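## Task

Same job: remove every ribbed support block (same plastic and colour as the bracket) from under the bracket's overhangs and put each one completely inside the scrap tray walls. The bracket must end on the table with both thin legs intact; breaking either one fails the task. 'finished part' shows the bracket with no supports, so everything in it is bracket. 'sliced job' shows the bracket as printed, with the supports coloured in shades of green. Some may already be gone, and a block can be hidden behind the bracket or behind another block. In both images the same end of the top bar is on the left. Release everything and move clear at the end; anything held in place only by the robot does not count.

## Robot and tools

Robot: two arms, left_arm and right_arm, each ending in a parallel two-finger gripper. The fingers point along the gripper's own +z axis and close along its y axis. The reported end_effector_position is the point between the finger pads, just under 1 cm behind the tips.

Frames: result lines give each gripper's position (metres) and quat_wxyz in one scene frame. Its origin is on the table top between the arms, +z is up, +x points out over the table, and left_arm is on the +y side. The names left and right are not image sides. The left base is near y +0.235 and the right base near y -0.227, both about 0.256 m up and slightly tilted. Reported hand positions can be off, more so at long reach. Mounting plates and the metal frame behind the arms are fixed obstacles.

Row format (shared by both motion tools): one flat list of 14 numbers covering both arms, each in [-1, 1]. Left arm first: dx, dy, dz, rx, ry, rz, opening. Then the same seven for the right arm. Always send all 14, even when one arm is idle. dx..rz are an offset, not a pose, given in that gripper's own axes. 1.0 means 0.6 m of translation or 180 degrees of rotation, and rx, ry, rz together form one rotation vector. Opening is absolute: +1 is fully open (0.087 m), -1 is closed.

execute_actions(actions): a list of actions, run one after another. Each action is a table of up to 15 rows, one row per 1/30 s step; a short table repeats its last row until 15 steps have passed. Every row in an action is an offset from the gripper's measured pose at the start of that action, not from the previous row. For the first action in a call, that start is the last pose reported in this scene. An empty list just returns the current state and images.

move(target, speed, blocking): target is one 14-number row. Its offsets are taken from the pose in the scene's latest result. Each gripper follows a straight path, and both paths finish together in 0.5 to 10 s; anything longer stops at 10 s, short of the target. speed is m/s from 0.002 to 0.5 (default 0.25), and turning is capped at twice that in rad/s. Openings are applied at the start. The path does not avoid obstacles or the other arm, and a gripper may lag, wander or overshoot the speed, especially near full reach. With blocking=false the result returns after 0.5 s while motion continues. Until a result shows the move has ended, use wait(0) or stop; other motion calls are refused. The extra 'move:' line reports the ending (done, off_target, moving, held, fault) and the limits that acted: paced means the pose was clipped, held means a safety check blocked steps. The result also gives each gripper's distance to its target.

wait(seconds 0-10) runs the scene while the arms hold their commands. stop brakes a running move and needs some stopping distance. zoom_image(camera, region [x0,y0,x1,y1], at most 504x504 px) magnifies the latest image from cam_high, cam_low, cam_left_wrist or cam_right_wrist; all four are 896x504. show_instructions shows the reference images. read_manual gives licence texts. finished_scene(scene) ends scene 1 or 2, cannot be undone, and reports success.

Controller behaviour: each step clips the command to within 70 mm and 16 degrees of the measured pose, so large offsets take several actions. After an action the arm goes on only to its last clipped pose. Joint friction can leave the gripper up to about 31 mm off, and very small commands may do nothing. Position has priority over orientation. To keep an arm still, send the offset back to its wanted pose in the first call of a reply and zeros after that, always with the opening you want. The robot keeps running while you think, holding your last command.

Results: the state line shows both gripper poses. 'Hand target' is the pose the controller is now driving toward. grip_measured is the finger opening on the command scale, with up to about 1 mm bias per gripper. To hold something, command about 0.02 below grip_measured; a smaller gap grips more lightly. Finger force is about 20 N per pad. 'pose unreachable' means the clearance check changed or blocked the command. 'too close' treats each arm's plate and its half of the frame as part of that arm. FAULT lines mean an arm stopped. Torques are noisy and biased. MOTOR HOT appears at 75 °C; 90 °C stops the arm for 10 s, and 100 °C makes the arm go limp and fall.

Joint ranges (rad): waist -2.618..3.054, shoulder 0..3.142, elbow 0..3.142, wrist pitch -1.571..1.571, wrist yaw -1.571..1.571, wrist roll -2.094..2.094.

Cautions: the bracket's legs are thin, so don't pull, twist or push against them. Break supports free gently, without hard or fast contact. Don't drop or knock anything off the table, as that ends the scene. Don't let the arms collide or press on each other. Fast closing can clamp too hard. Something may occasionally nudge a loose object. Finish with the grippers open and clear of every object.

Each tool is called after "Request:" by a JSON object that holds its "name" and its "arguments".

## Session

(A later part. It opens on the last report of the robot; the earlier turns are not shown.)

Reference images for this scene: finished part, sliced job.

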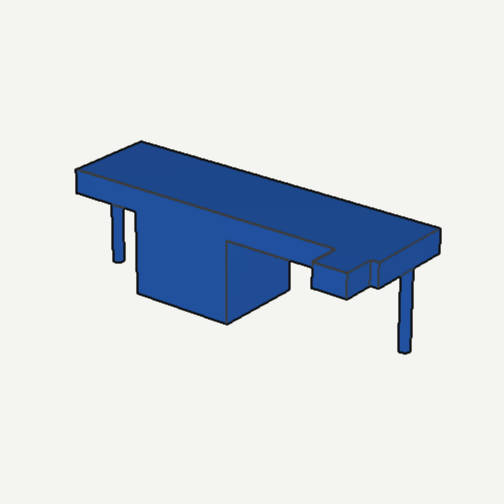

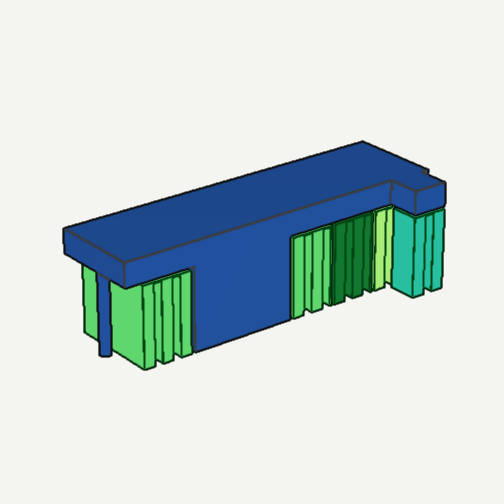

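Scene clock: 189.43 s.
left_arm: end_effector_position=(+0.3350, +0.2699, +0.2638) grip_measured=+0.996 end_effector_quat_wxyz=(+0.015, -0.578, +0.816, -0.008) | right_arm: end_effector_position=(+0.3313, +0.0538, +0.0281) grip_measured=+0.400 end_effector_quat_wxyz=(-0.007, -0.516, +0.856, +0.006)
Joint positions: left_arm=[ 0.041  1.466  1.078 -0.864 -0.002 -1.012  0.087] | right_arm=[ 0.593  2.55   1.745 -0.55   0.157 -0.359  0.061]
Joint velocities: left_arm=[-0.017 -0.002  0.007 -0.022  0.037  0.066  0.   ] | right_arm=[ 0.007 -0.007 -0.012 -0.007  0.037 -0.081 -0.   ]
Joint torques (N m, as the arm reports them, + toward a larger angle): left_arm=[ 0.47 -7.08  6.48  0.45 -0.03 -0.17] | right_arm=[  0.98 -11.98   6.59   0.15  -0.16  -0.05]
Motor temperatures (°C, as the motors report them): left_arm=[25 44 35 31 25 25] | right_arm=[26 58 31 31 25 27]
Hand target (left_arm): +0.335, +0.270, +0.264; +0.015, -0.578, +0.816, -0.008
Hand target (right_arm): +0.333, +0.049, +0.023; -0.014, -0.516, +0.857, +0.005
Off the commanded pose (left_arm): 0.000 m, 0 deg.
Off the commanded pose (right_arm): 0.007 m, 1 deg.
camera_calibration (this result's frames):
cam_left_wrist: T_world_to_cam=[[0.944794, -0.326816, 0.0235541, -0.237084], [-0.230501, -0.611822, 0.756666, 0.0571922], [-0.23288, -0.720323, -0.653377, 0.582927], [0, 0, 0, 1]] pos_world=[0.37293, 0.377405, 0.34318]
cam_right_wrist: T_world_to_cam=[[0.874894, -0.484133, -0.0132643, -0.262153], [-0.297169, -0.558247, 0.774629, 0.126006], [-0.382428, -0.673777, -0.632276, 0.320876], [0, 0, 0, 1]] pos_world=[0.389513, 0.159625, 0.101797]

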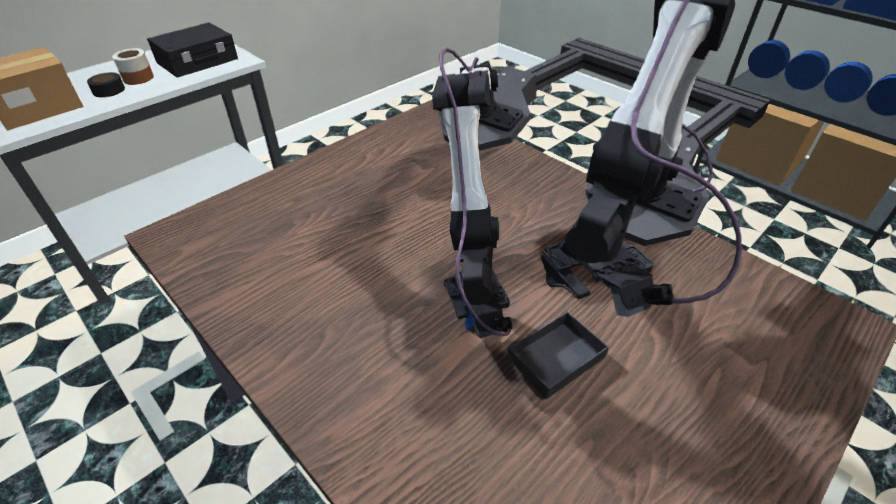

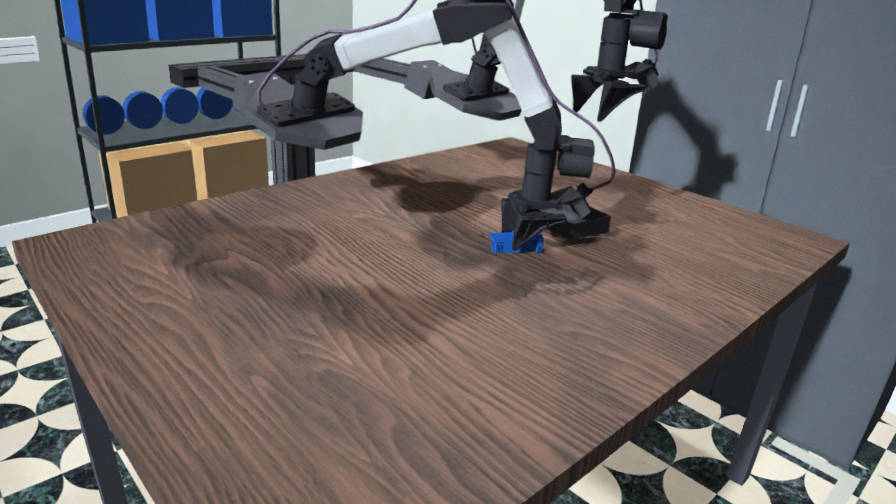

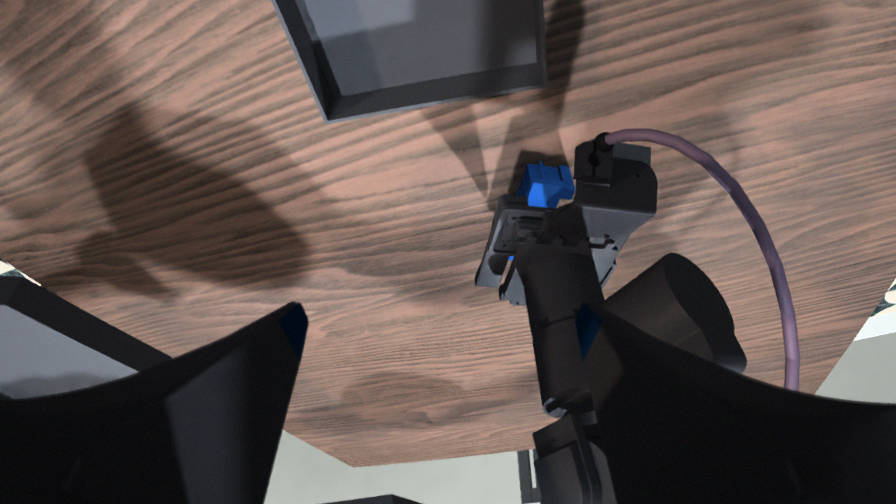

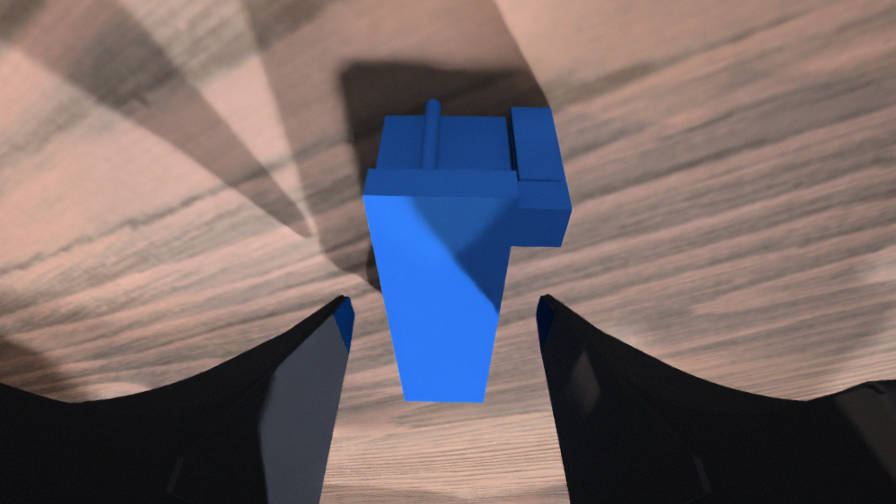

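Request:
{"name": "execute_actions", "arguments": {"actions": [[[0,0,0,0,0,0,1, 0.0175,0,0.009,0,0,0,0.4]]]}}

Scene clock: 201.43 s.
left_arm: end_effector_position=(+0.3350, +0.2699, +0.2638) grip_measured=+0.996 end_effector_quat_wxyz=(+0.015, -0.578, +0.816, -0.008) | right_arm: end_effector_position=(+0.3284, +0.0520, +0.0244) grip_measured=+0.400 end_effector_quat_wxyz=(-0.002, -0.517, +0.856, +0.007)
Joint positions: left_arm=[ 0.041  1.466  1.078 -0.864 -0.002 -1.012  0.087] | right_arm=[ 0.593  2.543  1.709 -0.51   0.157 -0.362  0.061]
Joint velocities: left_arm=[-0.002 -0.012 -0.012 -0.007  0.037 -0.022 -0.001] | right_arm=[ 0.002 -0.002  0.002 -0.037 -0.051  0.007 -0.001]
Joint torques (N m, as the arm reports them, + toward a larger angle): left_arm=[ 0.58 -7.04  6.52  0.43  0.   -0.15] | right_arm=[  1.17 -13.9    2.67   0.4   -0.15  -0.04]
Motor temperatures (°C, as the motors report them): left_arm=[25 44 35 30 25 25] | right_arm=[26 59 32 31 25 27]
Hand target (left_arm): +0.335, +0.270, +0.264; +0.015, -0.578, +0.816, -0.008
Hand target (right_arm): +0.326, +0.045, +0.023; -0.007, -0.516, +0.856, +0.006
Off the commanded pose (left_arm): 0.000 m, 0 deg.
Off the commanded pose (right_arm): 0.008 m, 1 deg.
camera_calibration (this result's frames):
cam_left_wrist: T_world_to_cam=[[0.944794, -0.326816, 0.0235541, -0.237084], [-0.230501, -0.611822, 0.756666, 0.0571922], [-0.23288, -0.720323, -0.653377, 0.582927], [0, 0, 0, 1]] pos_world=[0.37293, 0.377405, 0.34318]
cam_right_wrist: T_world_to_cam=[[0.875241, -0.483586, -0.00986503, -0.260774], [-0.302747, -0.563619, 0.768555, 0.129277], [-0.377223, -0.669685, -0.639707, 0.314442], [0, 0, 0, 1]] pos_world=[0.385993, 0.157333, 0.0992217]

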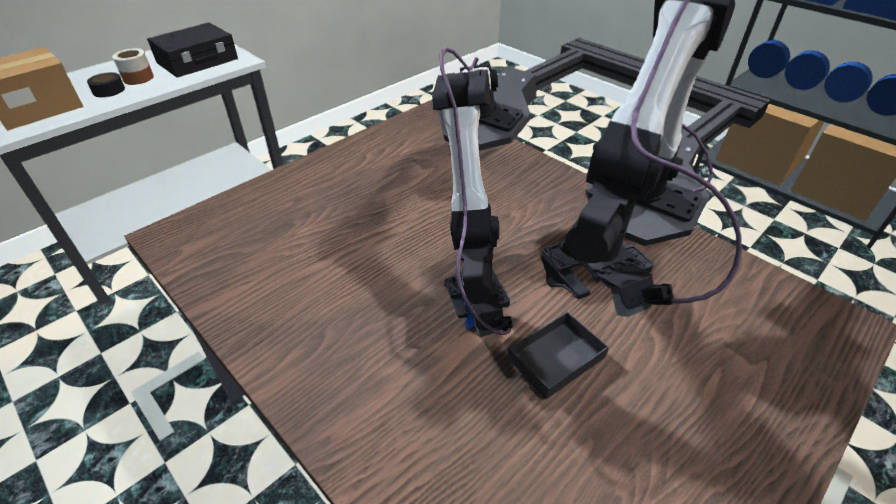

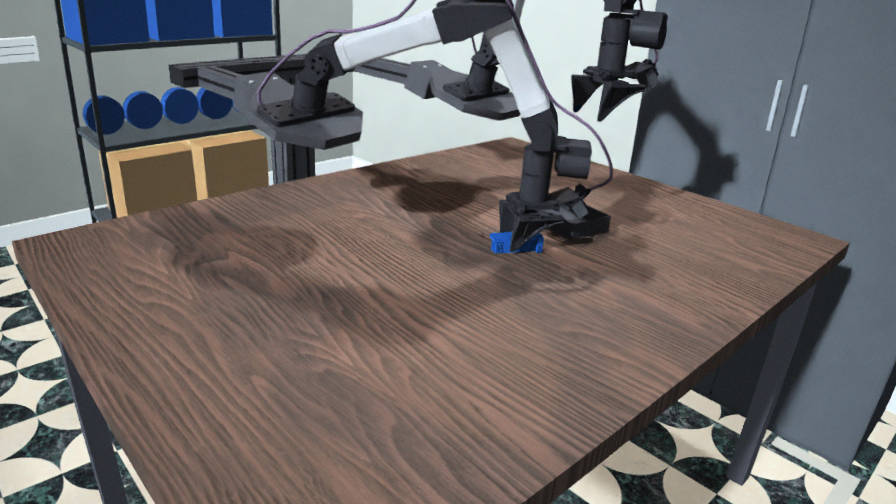

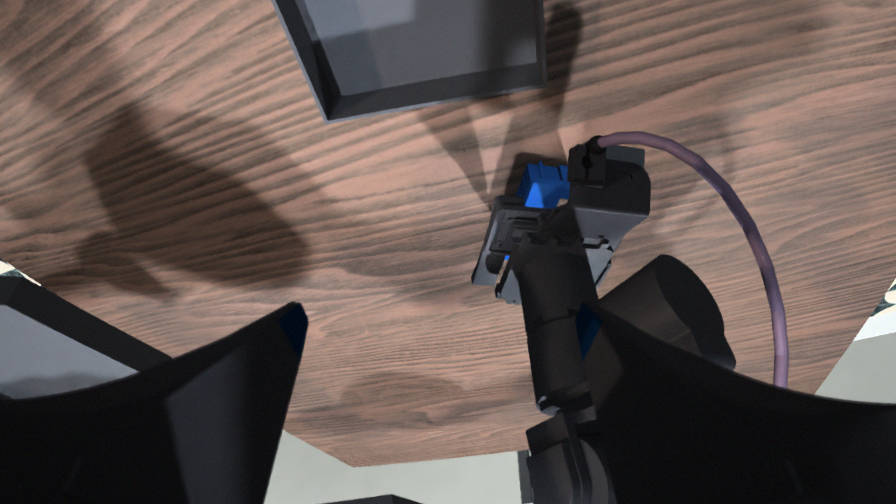

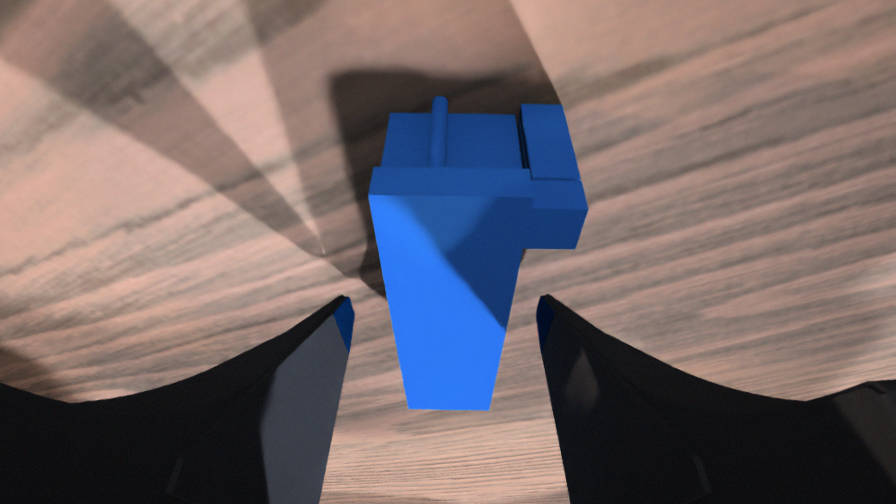

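Request:
{"name": "execute_actions", "arguments": {"actions": [[[0,0,0,0,0,0,1, 0.0065,0.0025,0,-0.0025,0.007,0,-0.1]]]}}

Request:
{"name": "zoom_image", "arguments": {"camera": "cam_low", "region": [466, 200, 566, 270]}}

Scene clock: 210.73 s.
left_arm: end_effector_position=(+0.3350, +0.2699, +0.2638) grip_measured=+0.996 end_effector_quat_wxyz=(+0.015, -0.578, +0.816, -0.008) | right_arm: end_effector_position=(+0.3255, +0.0492, +0.0251) grip_measured=-0.100 end_effector_quat_wxyz=(-0.010, -0.518, +0.855, +0.005)
Joint positions: left_arm=[ 0.041  1.466  1.078 -0.864 -0.002 -1.012  0.087] | right_arm=[ 0.593  2.543  1.709 -0.527  0.157 -0.362  0.039]
Joint velocities: left_arm=[-0.002 -0.012  0.002  0.051  0.022 -0.037  0.001] | right_arm=[-0.012 -0.002  0.002  0.007 -0.037 -0.051  0.   ]
Joint torques (N m, as the arm reports them, + toward a larger angle): left_arm=[ 0.47 -7.13  6.47  0.45 -0.03 -0.17] | right_arm=[  1.97 -12.72   5.81   0.17  -0.12   0.06]
Motor temperatures (°C, as the motors report them): left_arm=[25 44 35 30 25 25] | right_arm=[26 60 31 31 25 27]
Hand target (left_arm): +0.335, +0.270, +0.264; +0.015, -0.578, +0.816, -0.008
Hand target (right_arm): +0.325, +0.049, +0.024; -0.013, -0.517, +0.856, +0.004
Off the commanded pose (left_arm): 0.000 m, 0 deg.
Off the commanded pose (right_arm): 0.001 m, 0 deg.
camera_calibration (this result's frames):
cam_left_wrist: T_world_to_cam=[[0.944794, -0.326816, 0.0235541, -0.237084], [-0.230501, -0.611822, 0.756666, 0.0571922], [-0.23288, -0.720323, -0.653377, 0.582927], [0, 0, 0, 1]] pos_world=[0.37293, 0.377405, 0.34318]
cam_right_wrist: T_world_to_cam=[[0.876619, -0.480942, -0.0153123, -0.259987], [-0.291605, -0.556288, 0.778145, 0.122103], [-0.38276, -0.677672, -0.627898, 0.313825], [0, 0, 0, 1]] pos_world=[0.383635, 0.155556, 0.0980549]

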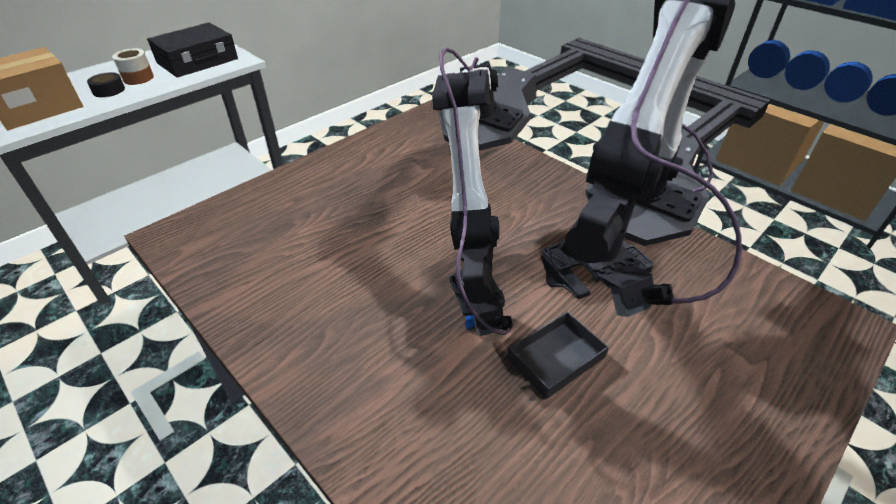

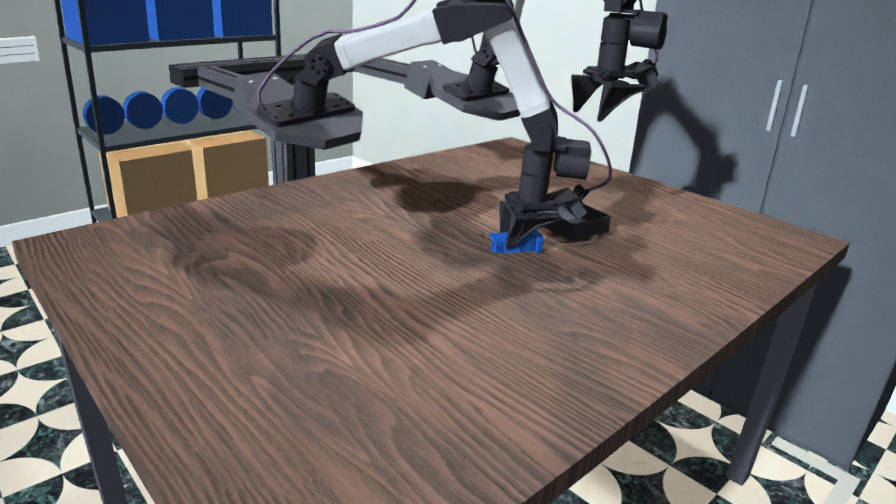

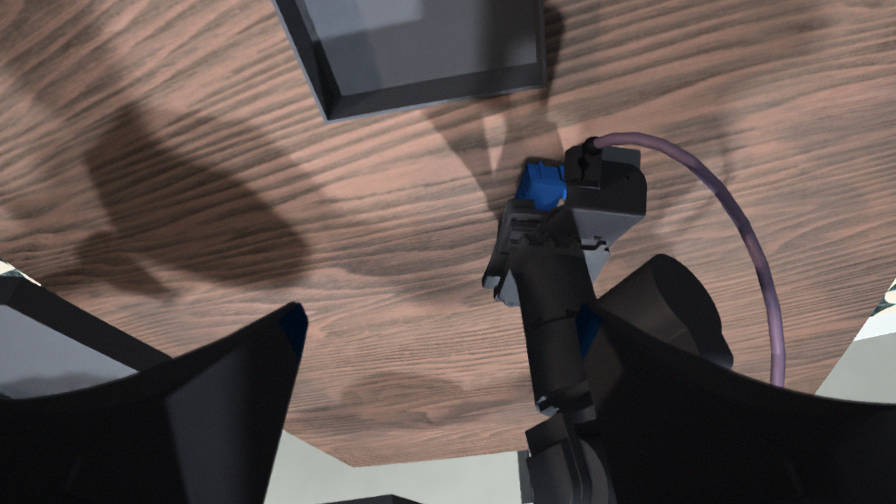

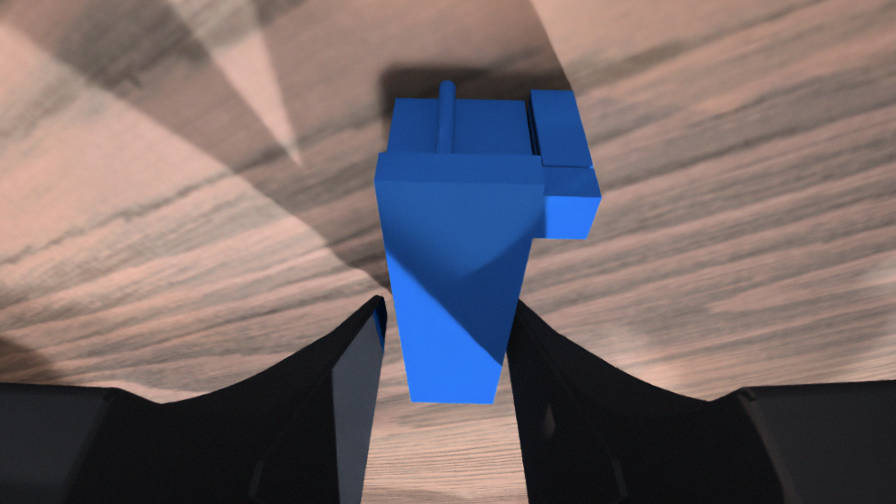

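Region (466, 200, 566, 270) of cam_low's 896x504 image, scaled by 5.040, with more detail than that image has; it fills the top 353 rows of this view, and the rest is white.

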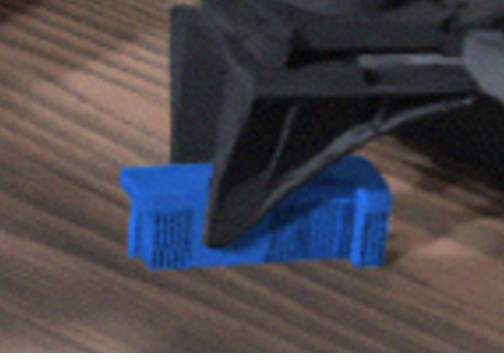

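Request:
{"name": "execute_actions", "arguments": {"actions": [[[0,0,0,0,0,0,1,0,0,0,0,0,0,-0.14],[0,0,0,0,0,0,1,0,0,0,0,0,0,-0.18],[0,0,0,0,0,0,1,0,0,0,0,0,0,-0.21],[0,0,0,0,0,0,1,0,0,0,0,0,0,-0.235],[0,0,0,0,0,0,1,0,0,0,0,0,0,-0.255],[0,0,0,0,0,0,1,0,0,0,0,0,0,-0.275],[0,0,0,0,0,0,1,0,0,0,0,0,0,-0.29],[0,0,0,0,0,0,1,0,0,0,0,0,0,-0.305],[0,0,0,0,0,0,1,0,0,0,0,0,0,-0.315],[0,0,0,0,0,0,1,0,0,0,0,0,0,-0.325],[0,0,0,0,0,0,1,0,0,0,0,0,0,-0.335],[0,0,0,0,0,0,1,0,0,0,0,0,0,-0.345],[0,0,0,0,0,0,1,0,0,0,0,0,0,-0.355],[0,0,0,0,0,0,1,0,0,0,0,0,0,-0.363],[0,0,0,0,0,0,1,0,0,0,0,0,0,-0.37]]]}}

Scene clock: 215.40 s.
left_arm: end_effector_position=(+0.3350, +0.2699, +0.2638) grip_measured=+0.996 end_effector_quat_wxyz=(+0.015, -0.578, +0.816, -0.008) | right_arm: end_effector_position=(+0.3253, +0.0491, +0.0251) grip_measured=-0.333 end_effector_quat_wxyz=(-0.010, -0.518, +0.855, +0.005)
Joint positions: left_arm=[ 0.041  1.466  1.078 -0.864 -0.002 -1.012  0.087] | right_arm=[ 0.593  2.543  1.709 -0.527  0.157 -0.362  0.029]
Joint velocities: left_arm=[-0.012 -0.002  0.002  0.007  0.037 -0.007 -0.   ] | right_arm=[-0.002  0.002 -0.002  0.007  0.007 -0.022  0.001]
Joint torques (N m, as the arm reports them, + toward a larger angle): left_arm=[ 0.54 -7.06  6.46  0.48  0.01 -0.16] | right_arm=[  2.   -13.26   4.73   0.3   -0.13   0.03]
Motor temperatures (°C, as the motors report them): left_arm=[25 44 35 30 25 25] | right_arm=[26 61 31 30 25 27]
Hand target (left_arm): +0.335, +0.270, +0.264; +0.015, -0.578, +0.816, -0.008
Hand target (right_arm): +0.325, +0.049, +0.025; -0.010, -0.518, +0.855, +0.005
Off the commanded pose (left_arm): 0.000 m, 0 deg.
Off the commanded pose (right_arm): 0.000 m, 0 deg.
camera_calibration (this result's frames):
cam_left_wrist: T_world_to_cam=[[0.944794, -0.326816, 0.0235541, -0.237084], [-0.230501, -0.611822, 0.756666, 0.0571922], [-0.23288, -0.720323, -0.653377, 0.582927], [0, 0, 0, 1]] pos_world=[0.37293, 0.377405, 0.34318]
cam_right_wrist: T_world_to_cam=[[0.876673, -0.480835, -0.0155666, -0.259945], [-0.291095, -0.555938, 0.778586, 0.121773], [-0.383026, -0.678034, -0.627344, 0.313797], [0, 0, 0, 1]] pos_world=[0.383527, 0.155472, 0.0980017]

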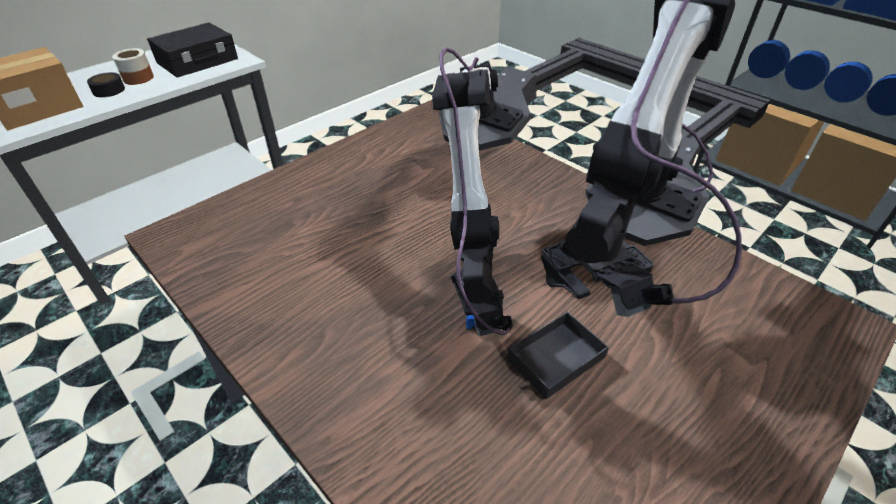

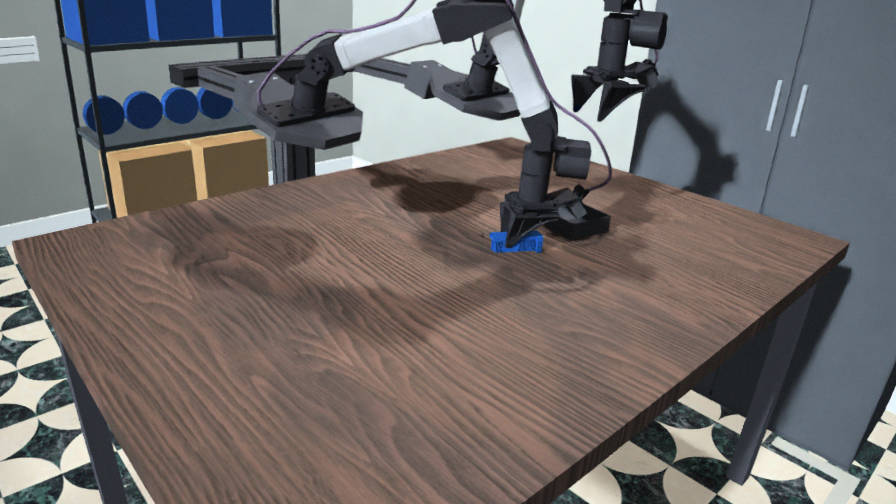

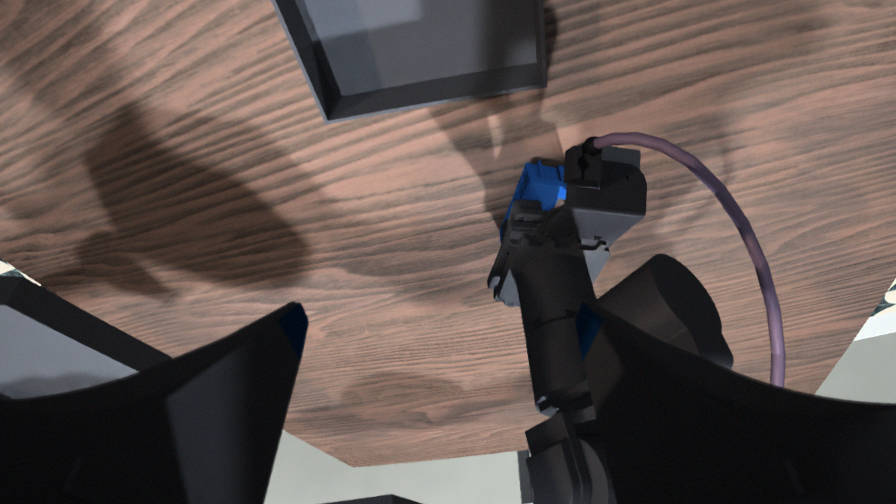

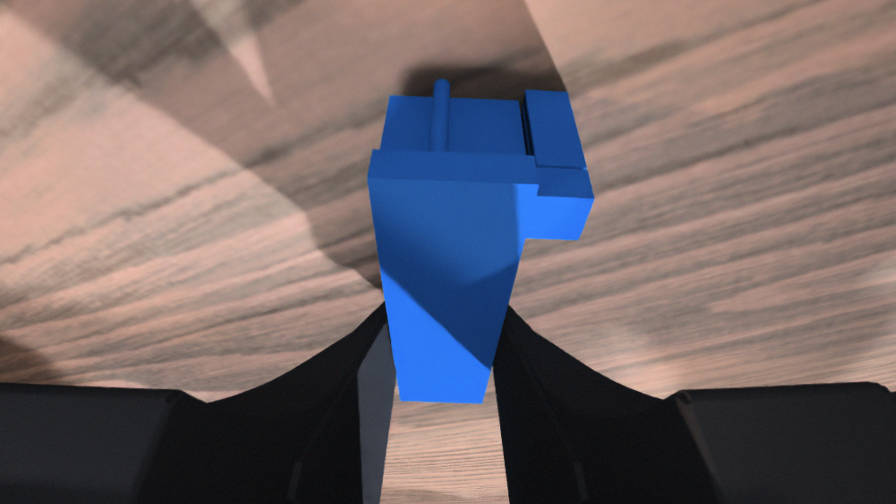

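Request:
{"name": "move", "arguments": {"target": [0,0,0,0,0,0,1, 0,0,-0.08,0,0,0,-0.37], "speed": 0.1}}

Scene clock: 336.43 s.
left_arm: end_effector_position=(+0.3350, +0.2699, +0.2638) grip_measured=+0.996 end_effector_quat_wxyz=(+0.015, -0.578, +0.816, -0.008) | right_arm: end_effector_position=(+0.3399, +0.0511, +0.0740) grip_measured=-0.333 end_effector_quat_wxyz=(+0.005, -0.512, +0.859, +0.008)
Joint positions: left_arm=[ 0.041  1.466  1.078 -0.864 -0.002 -1.012  0.087] | right_arm=[ 0.593  2.414  1.689 -0.606  0.157 -0.354  0.029]
Joint velocities: left_arm=[-0.017  0.017 -0.002  0.022 -0.037 -0.022 -0.   ] | right_arm=[ 0.002  0.012 -0.002  0.007 -0.095 -0.022  0.   ]
Joint torques (N m, as the arm reports them, + toward a larger angle): left_arm=[ 0.62 -7.04  6.54  0.44 -0.02 -0.17] | right_arm=[  3.39 -13.49   3.27   0.22  -0.08   0.11]
Motor temperatures (°C, as the motors report them): left_arm=[25 44 36 28 25 25] | right_arm=[26 67 30 29 25 27]
Hand target (left_arm): +0.335, +0.270, +0.264; +0.015, -0.578, +0.816, -0.008
Hand target (right_arm): +0.327, +0.049, +0.073; -0.010, -0.518, +0.855, +0.005
Off the commanded pose (left_arm): 0.000 m, 0 deg.
Off the commanded pose (right_arm): 0.014 m, 2 deg.
move: off_target (right_arm)
camera_calibration (this result's frames):
cam_left_wrist: T_world_to_cam=[[0.944794, -0.326816, 0.0235541, -0.237084], [-0.230501, -0.611822, 0.756666, 0.0571922], [-0.23288, -0.720323, -0.653377, 0.582927], [0, 0, 0, 1]] pos_world=[0.37293, 0.377405, 0.34318]
cam_right_wrist: T_world_to_cam=[[0.870425, -0.492272, -0.00534057, -0.269038], [-0.316303, -0.567527, 0.760175, 0.0995601], [-0.377243, -0.659986, -0.649697, 0.350219], [0, 0, 0, 1]] pos_world=[0.397786, 0.155203, 0.150416]

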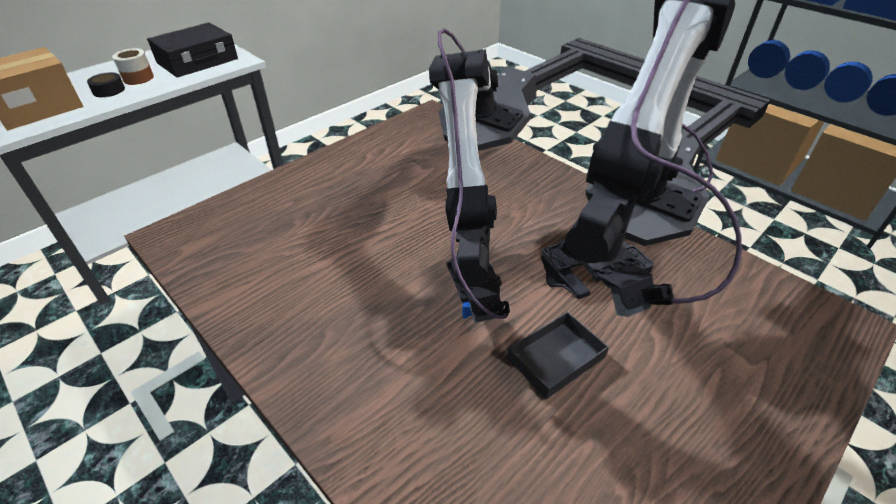

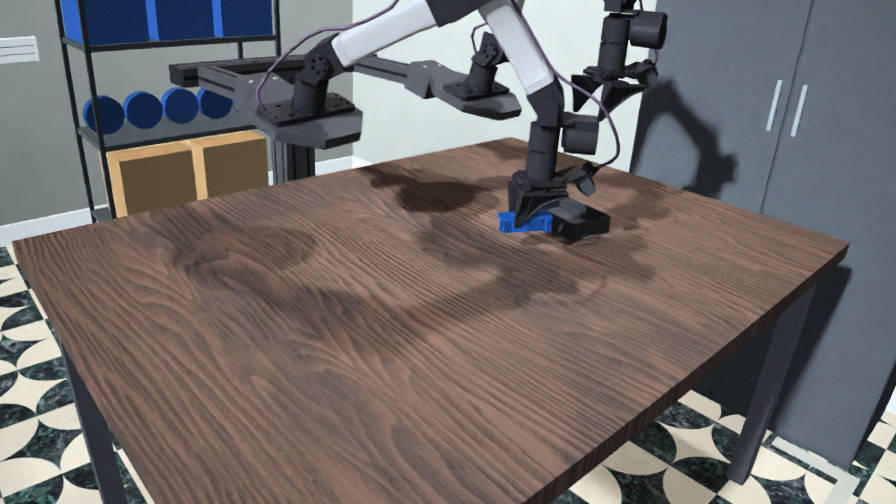

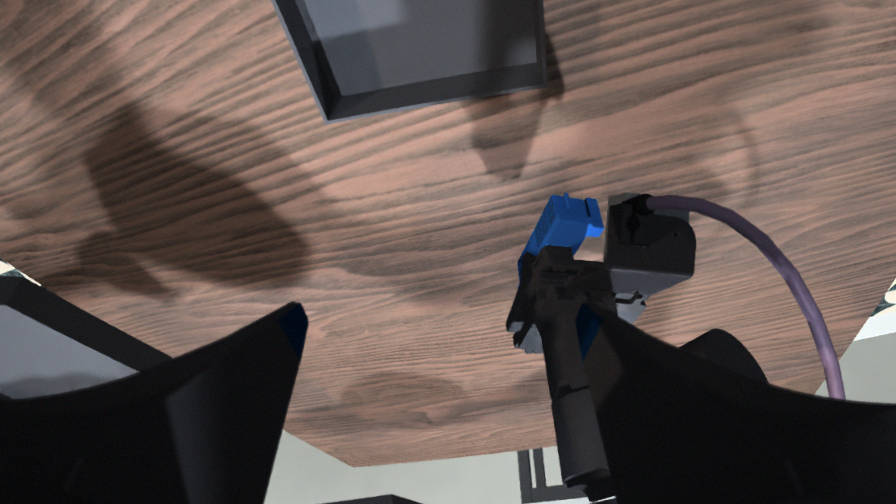

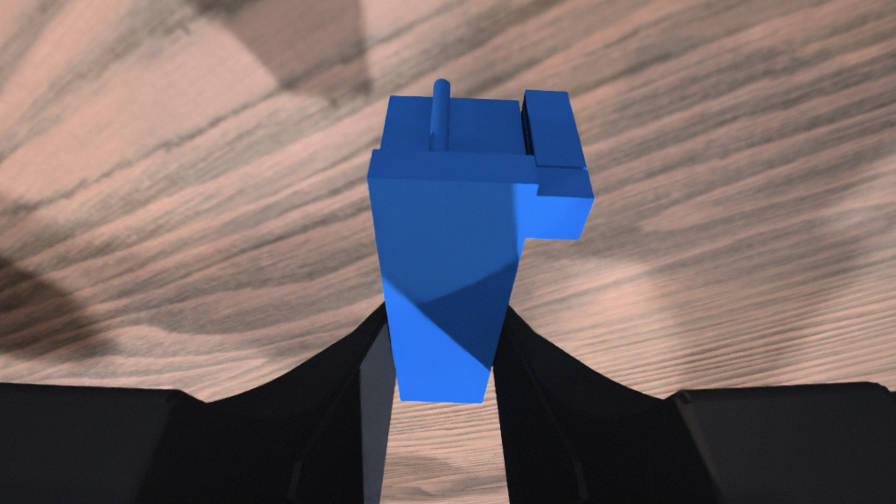

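Request:
{"name": "move", "arguments": {"target": [0.182,-0.1833,-0.124,-0.0414,0.1107,-0.0035,-0.3, -0.022,-0.140,-0.2443,0.2594,-0.3441,-0.4527,-0.37], "speed": 0.35}}

Scene clock: 348.87 s.
left_arm: end_effector_position=(+0.4003, +0.1338, +0.3444) grip_measured=-0.300 end_effector_quat_wxyz=(-0.148, -0.574, +0.803, -0.065) | right_arm: end_effector_position=(+0.4107, +0.0208, +0.2140) grip_measured=-0.332 end_effector_quat_wxyz=(-0.573, +0.798, -0.181, +0.039)
Joint positions: left_arm=[-0.283  1.815  1.77  -1.399  0.199 -1.325  0.031] | right_arm=[ 0.18   1.957  0.66   0.947 -0.841 -1.952  0.029]
Joint velocities: left_arm=[ 0.012 -0.002 -0.007 -0.007 -0.037  0.007 -0.001] | right_arm=[-0.012 -0.002 -0.007 -0.037 -0.081 -0.007 -0.   ]
Joint torques (N m, as the arm reports them, + toward a larger angle): left_arm=[-1.38 -7.9   8.16 -0.1   0.25 -0.21] | right_arm=[-0.68 -7.88  5.61  1.66 -0.56  0.01]
Motor temperatures (°C, as the motors report them): left_arm=[25 44 36 28 25 25] | right_arm=[26 67 30 29 25 27]
Hand target (left_arm): +0.399, +0.129, +0.340; -0.165, -0.572, +0.801, -0.057
Hand target (right_arm): +0.421, +0.020, +0.217; -0.579, +0.796, -0.172, +0.051
Off the commanded pose (left_arm): 0.006 m, 2 deg.
Off the commanded pose (right_arm): 0.011 m, 3 deg.
move: off_target (right_arm)
camera_calibration (this result's frames):
cam_left_wrist: T_world_to_cam=[[0.940578, -0.331276, -0.0746324, -0.309052], [-0.0572164, -0.371242, 0.926772, -0.232134], [-0.334724, -0.86743, -0.368137, 0.514944], [0, 0, 0, 1]] pos_world=[0.44977, 0.258119, 0.38164]
cam_right_wrist: T_world_to_cam=[[0.260817, 0.267863, 0.927483, -0.309896], [0.381731, -0.911052, 0.155772, -0.151877], [0.886711, 0.313421, -0.339869, -0.157846], [0, 0, 0, 1]] pos_world=[0.278766, -0.00588564, 0.257434]

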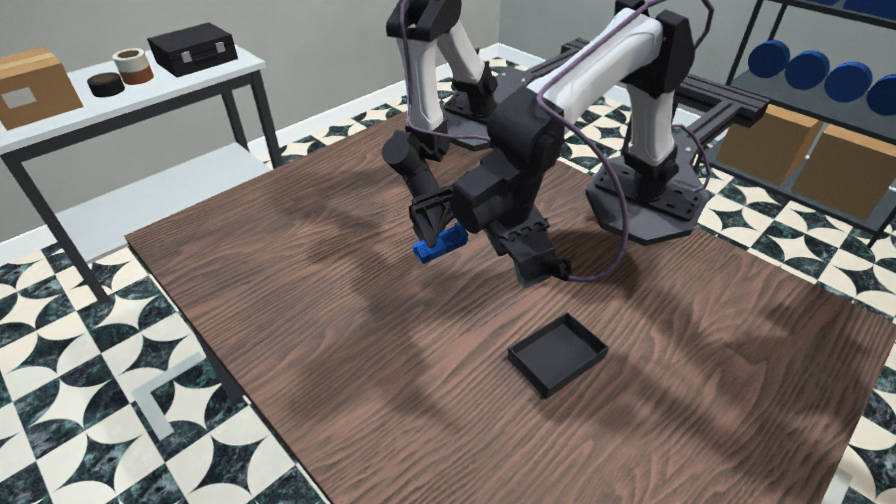

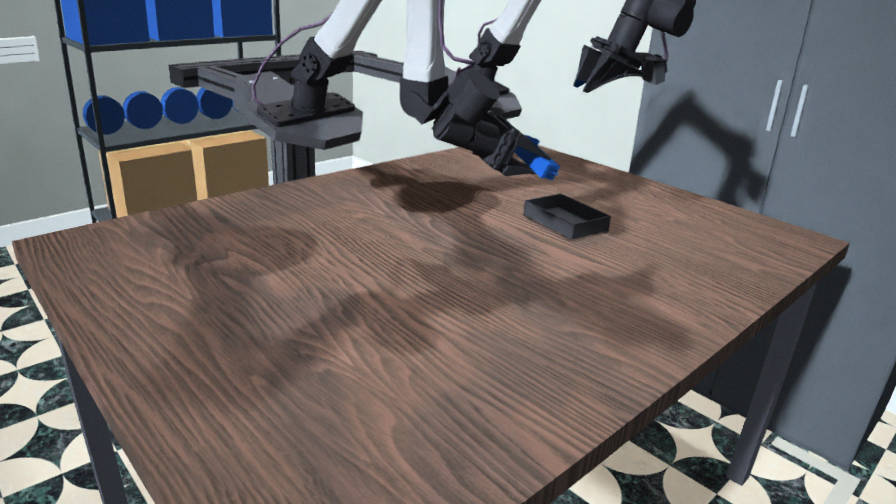

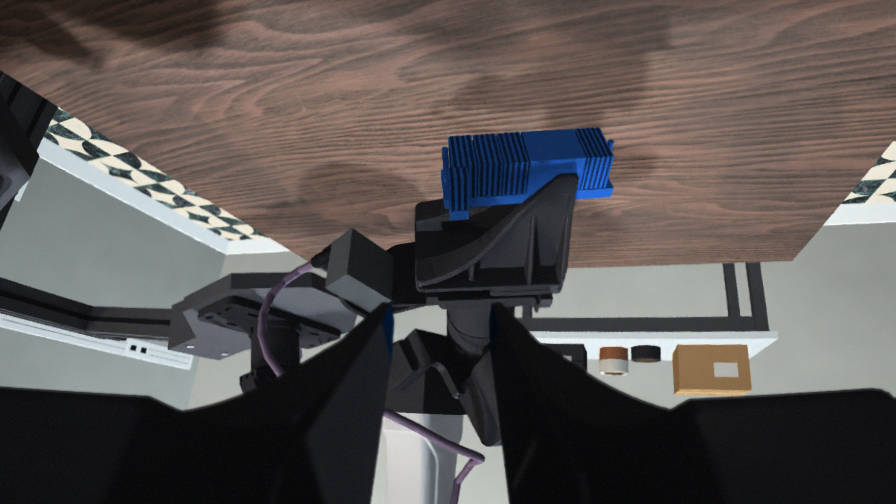

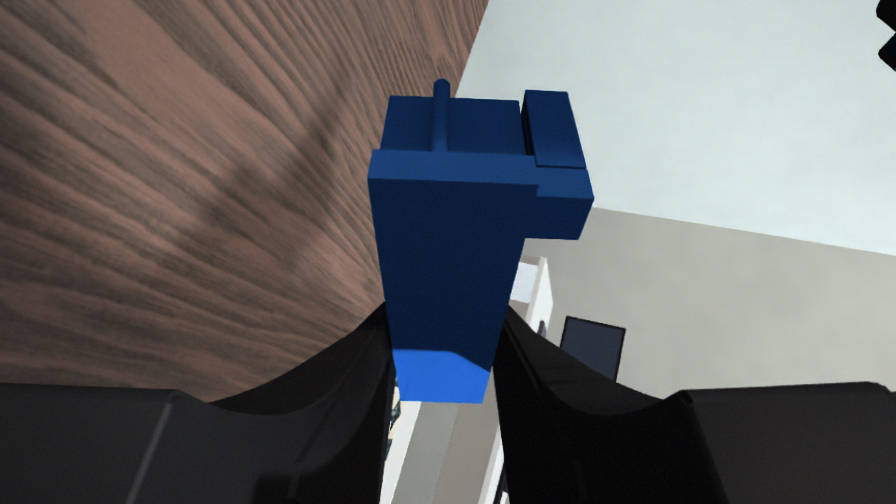

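Request:
{"name": "zoom_image", "arguments": {"camera": "cam_left_wrist", "region": [420, 110, 630, 240]}}

Region (420, 110, 630, 240) of cam_left_wrist's 896x504 image, scaled by 2.400, with more detail than that image has; it fills the top 312 rows of this view, and the rest is white.

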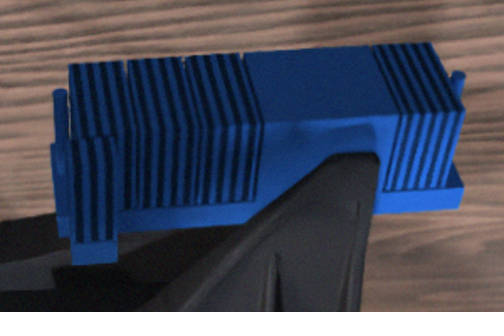

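Request:
{"name": "move", "arguments": {"target": [0.1067,-0.015,0.158,-0.0245,0.005,-0.0072,-0.3, 0,0,0,0,0,0,-0.37], "speed": 0.2}}

Scene clock: 375.73 s.
left_arm: end_effector_position=(+0.3772, +0.0472, +0.2880) grip_measured=-0.300 end_effector_quat_wxyz=(-0.175, -0.575, +0.798, -0.050) | right_arm: end_effector_position=(+0.4104, +0.0211, +0.2142) grip_measured=-0.332 end_effector_quat_wxyz=(-0.574, +0.798, -0.179, +0.039)
Joint positions: left_arm=[-0.508  1.885  1.594 -1.166  0.192 -1.557  0.031] | right_arm=[ 0.18   1.957  0.66   0.947 -0.844 -1.954  0.029]
Joint velocities: left_arm=[ 0.002 -0.002 -0.017  0.007  0.037  0.007 -0.001] | right_arm=[-0.017 -0.002 -0.027  0.037  0.095  0.022  0.001]
Joint torques (N m, as the arm reports them, + toward a larger angle): left_arm=[-1.65 -8.5   4.5   0.27  0.08 -0.23] | right_arm=[ 0.27 -9.05  3.04  1.56 -0.41  0.12]
Motor temperatures (°C, as the motors report them): left_arm=[25 45 38 28 25 25] | right_arm=[26 58 30 32 26 27]
Hand target (left_arm): +0.373, +0.046, +0.275; -0.179, -0.576, +0.797, -0.038
Hand target (right_arm): +0.411, +0.021, +0.214; -0.573, +0.798, -0.181, +0.039
Off the commanded pose (left_arm): 0.014 m, 2 deg.
Off the commanded pose (right_arm): 0.001 m, 0 deg.
move: off_target (left_arm)
camera_calibration (this result's frames):
cam_left_wrist: T_world_to_cam=[[0.934574, -0.331306, -0.129647, -0.302143], [-0.000370337, -0.365317, 0.930883, -0.236202], [-0.355769, -0.869931, -0.341539, 0.411719], [0, 0, 0, 1]] pos_world=[0.428764, 0.171776, 0.321322]
cam_right_wrist: T_world_to_cam=[[0.259155, 0.26752, 0.928047, -0.309557], [0.384011, -0.910201, 0.155142, -0.152336], [0.886214, 0.316174, -0.338614, -0.157696], [0, 0, 0, 1]] pos_world=[0.278474, -0.00598393, 0.257519]

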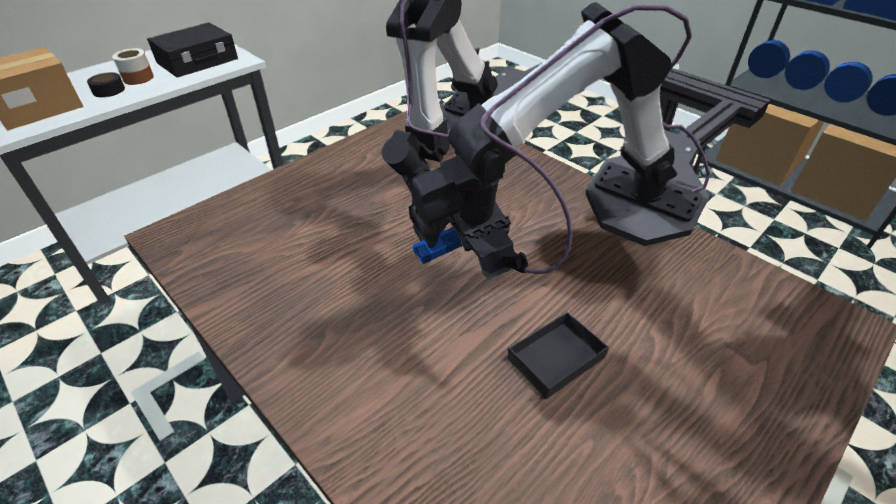

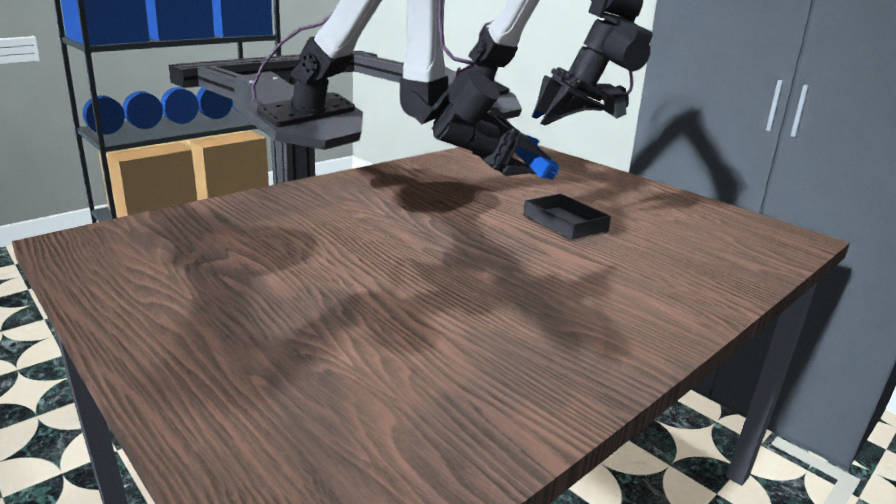

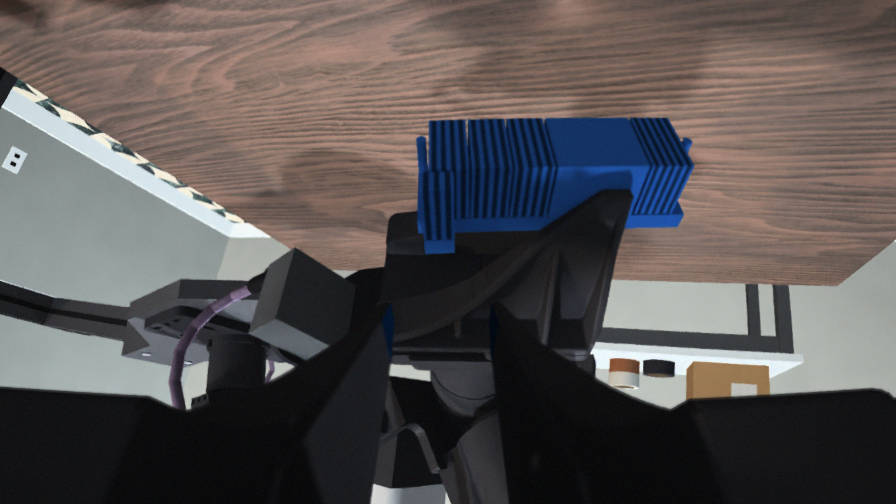

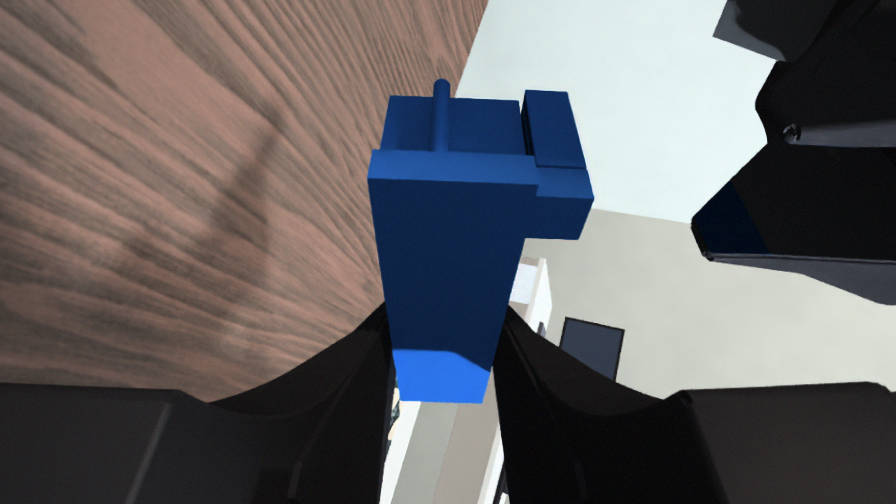

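Request:
{"name": "zoom_image", "arguments": {"camera": "cam_left_wrist", "region": [370, 100, 530, 340]}}

Request:
{"name": "zoom_image", "arguments": {"camera": "cam_left_wrist", "region": [400, 100, 710, 270]}}

Region (370, 100, 530, 340) of cam_left_wrist's 896x504 image, scaled by 2.100, with more detail than that image has.

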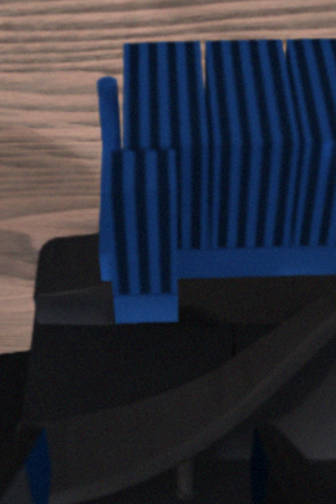

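Region (400, 100, 710, 270) of cam_left_wrist's 896x504 image, scaled by 1.626, with more detail than that image has; it fills the top 276 rows of this view, and the rest is white.

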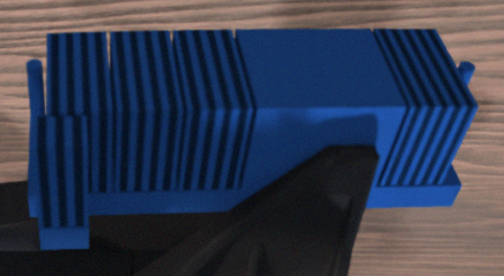

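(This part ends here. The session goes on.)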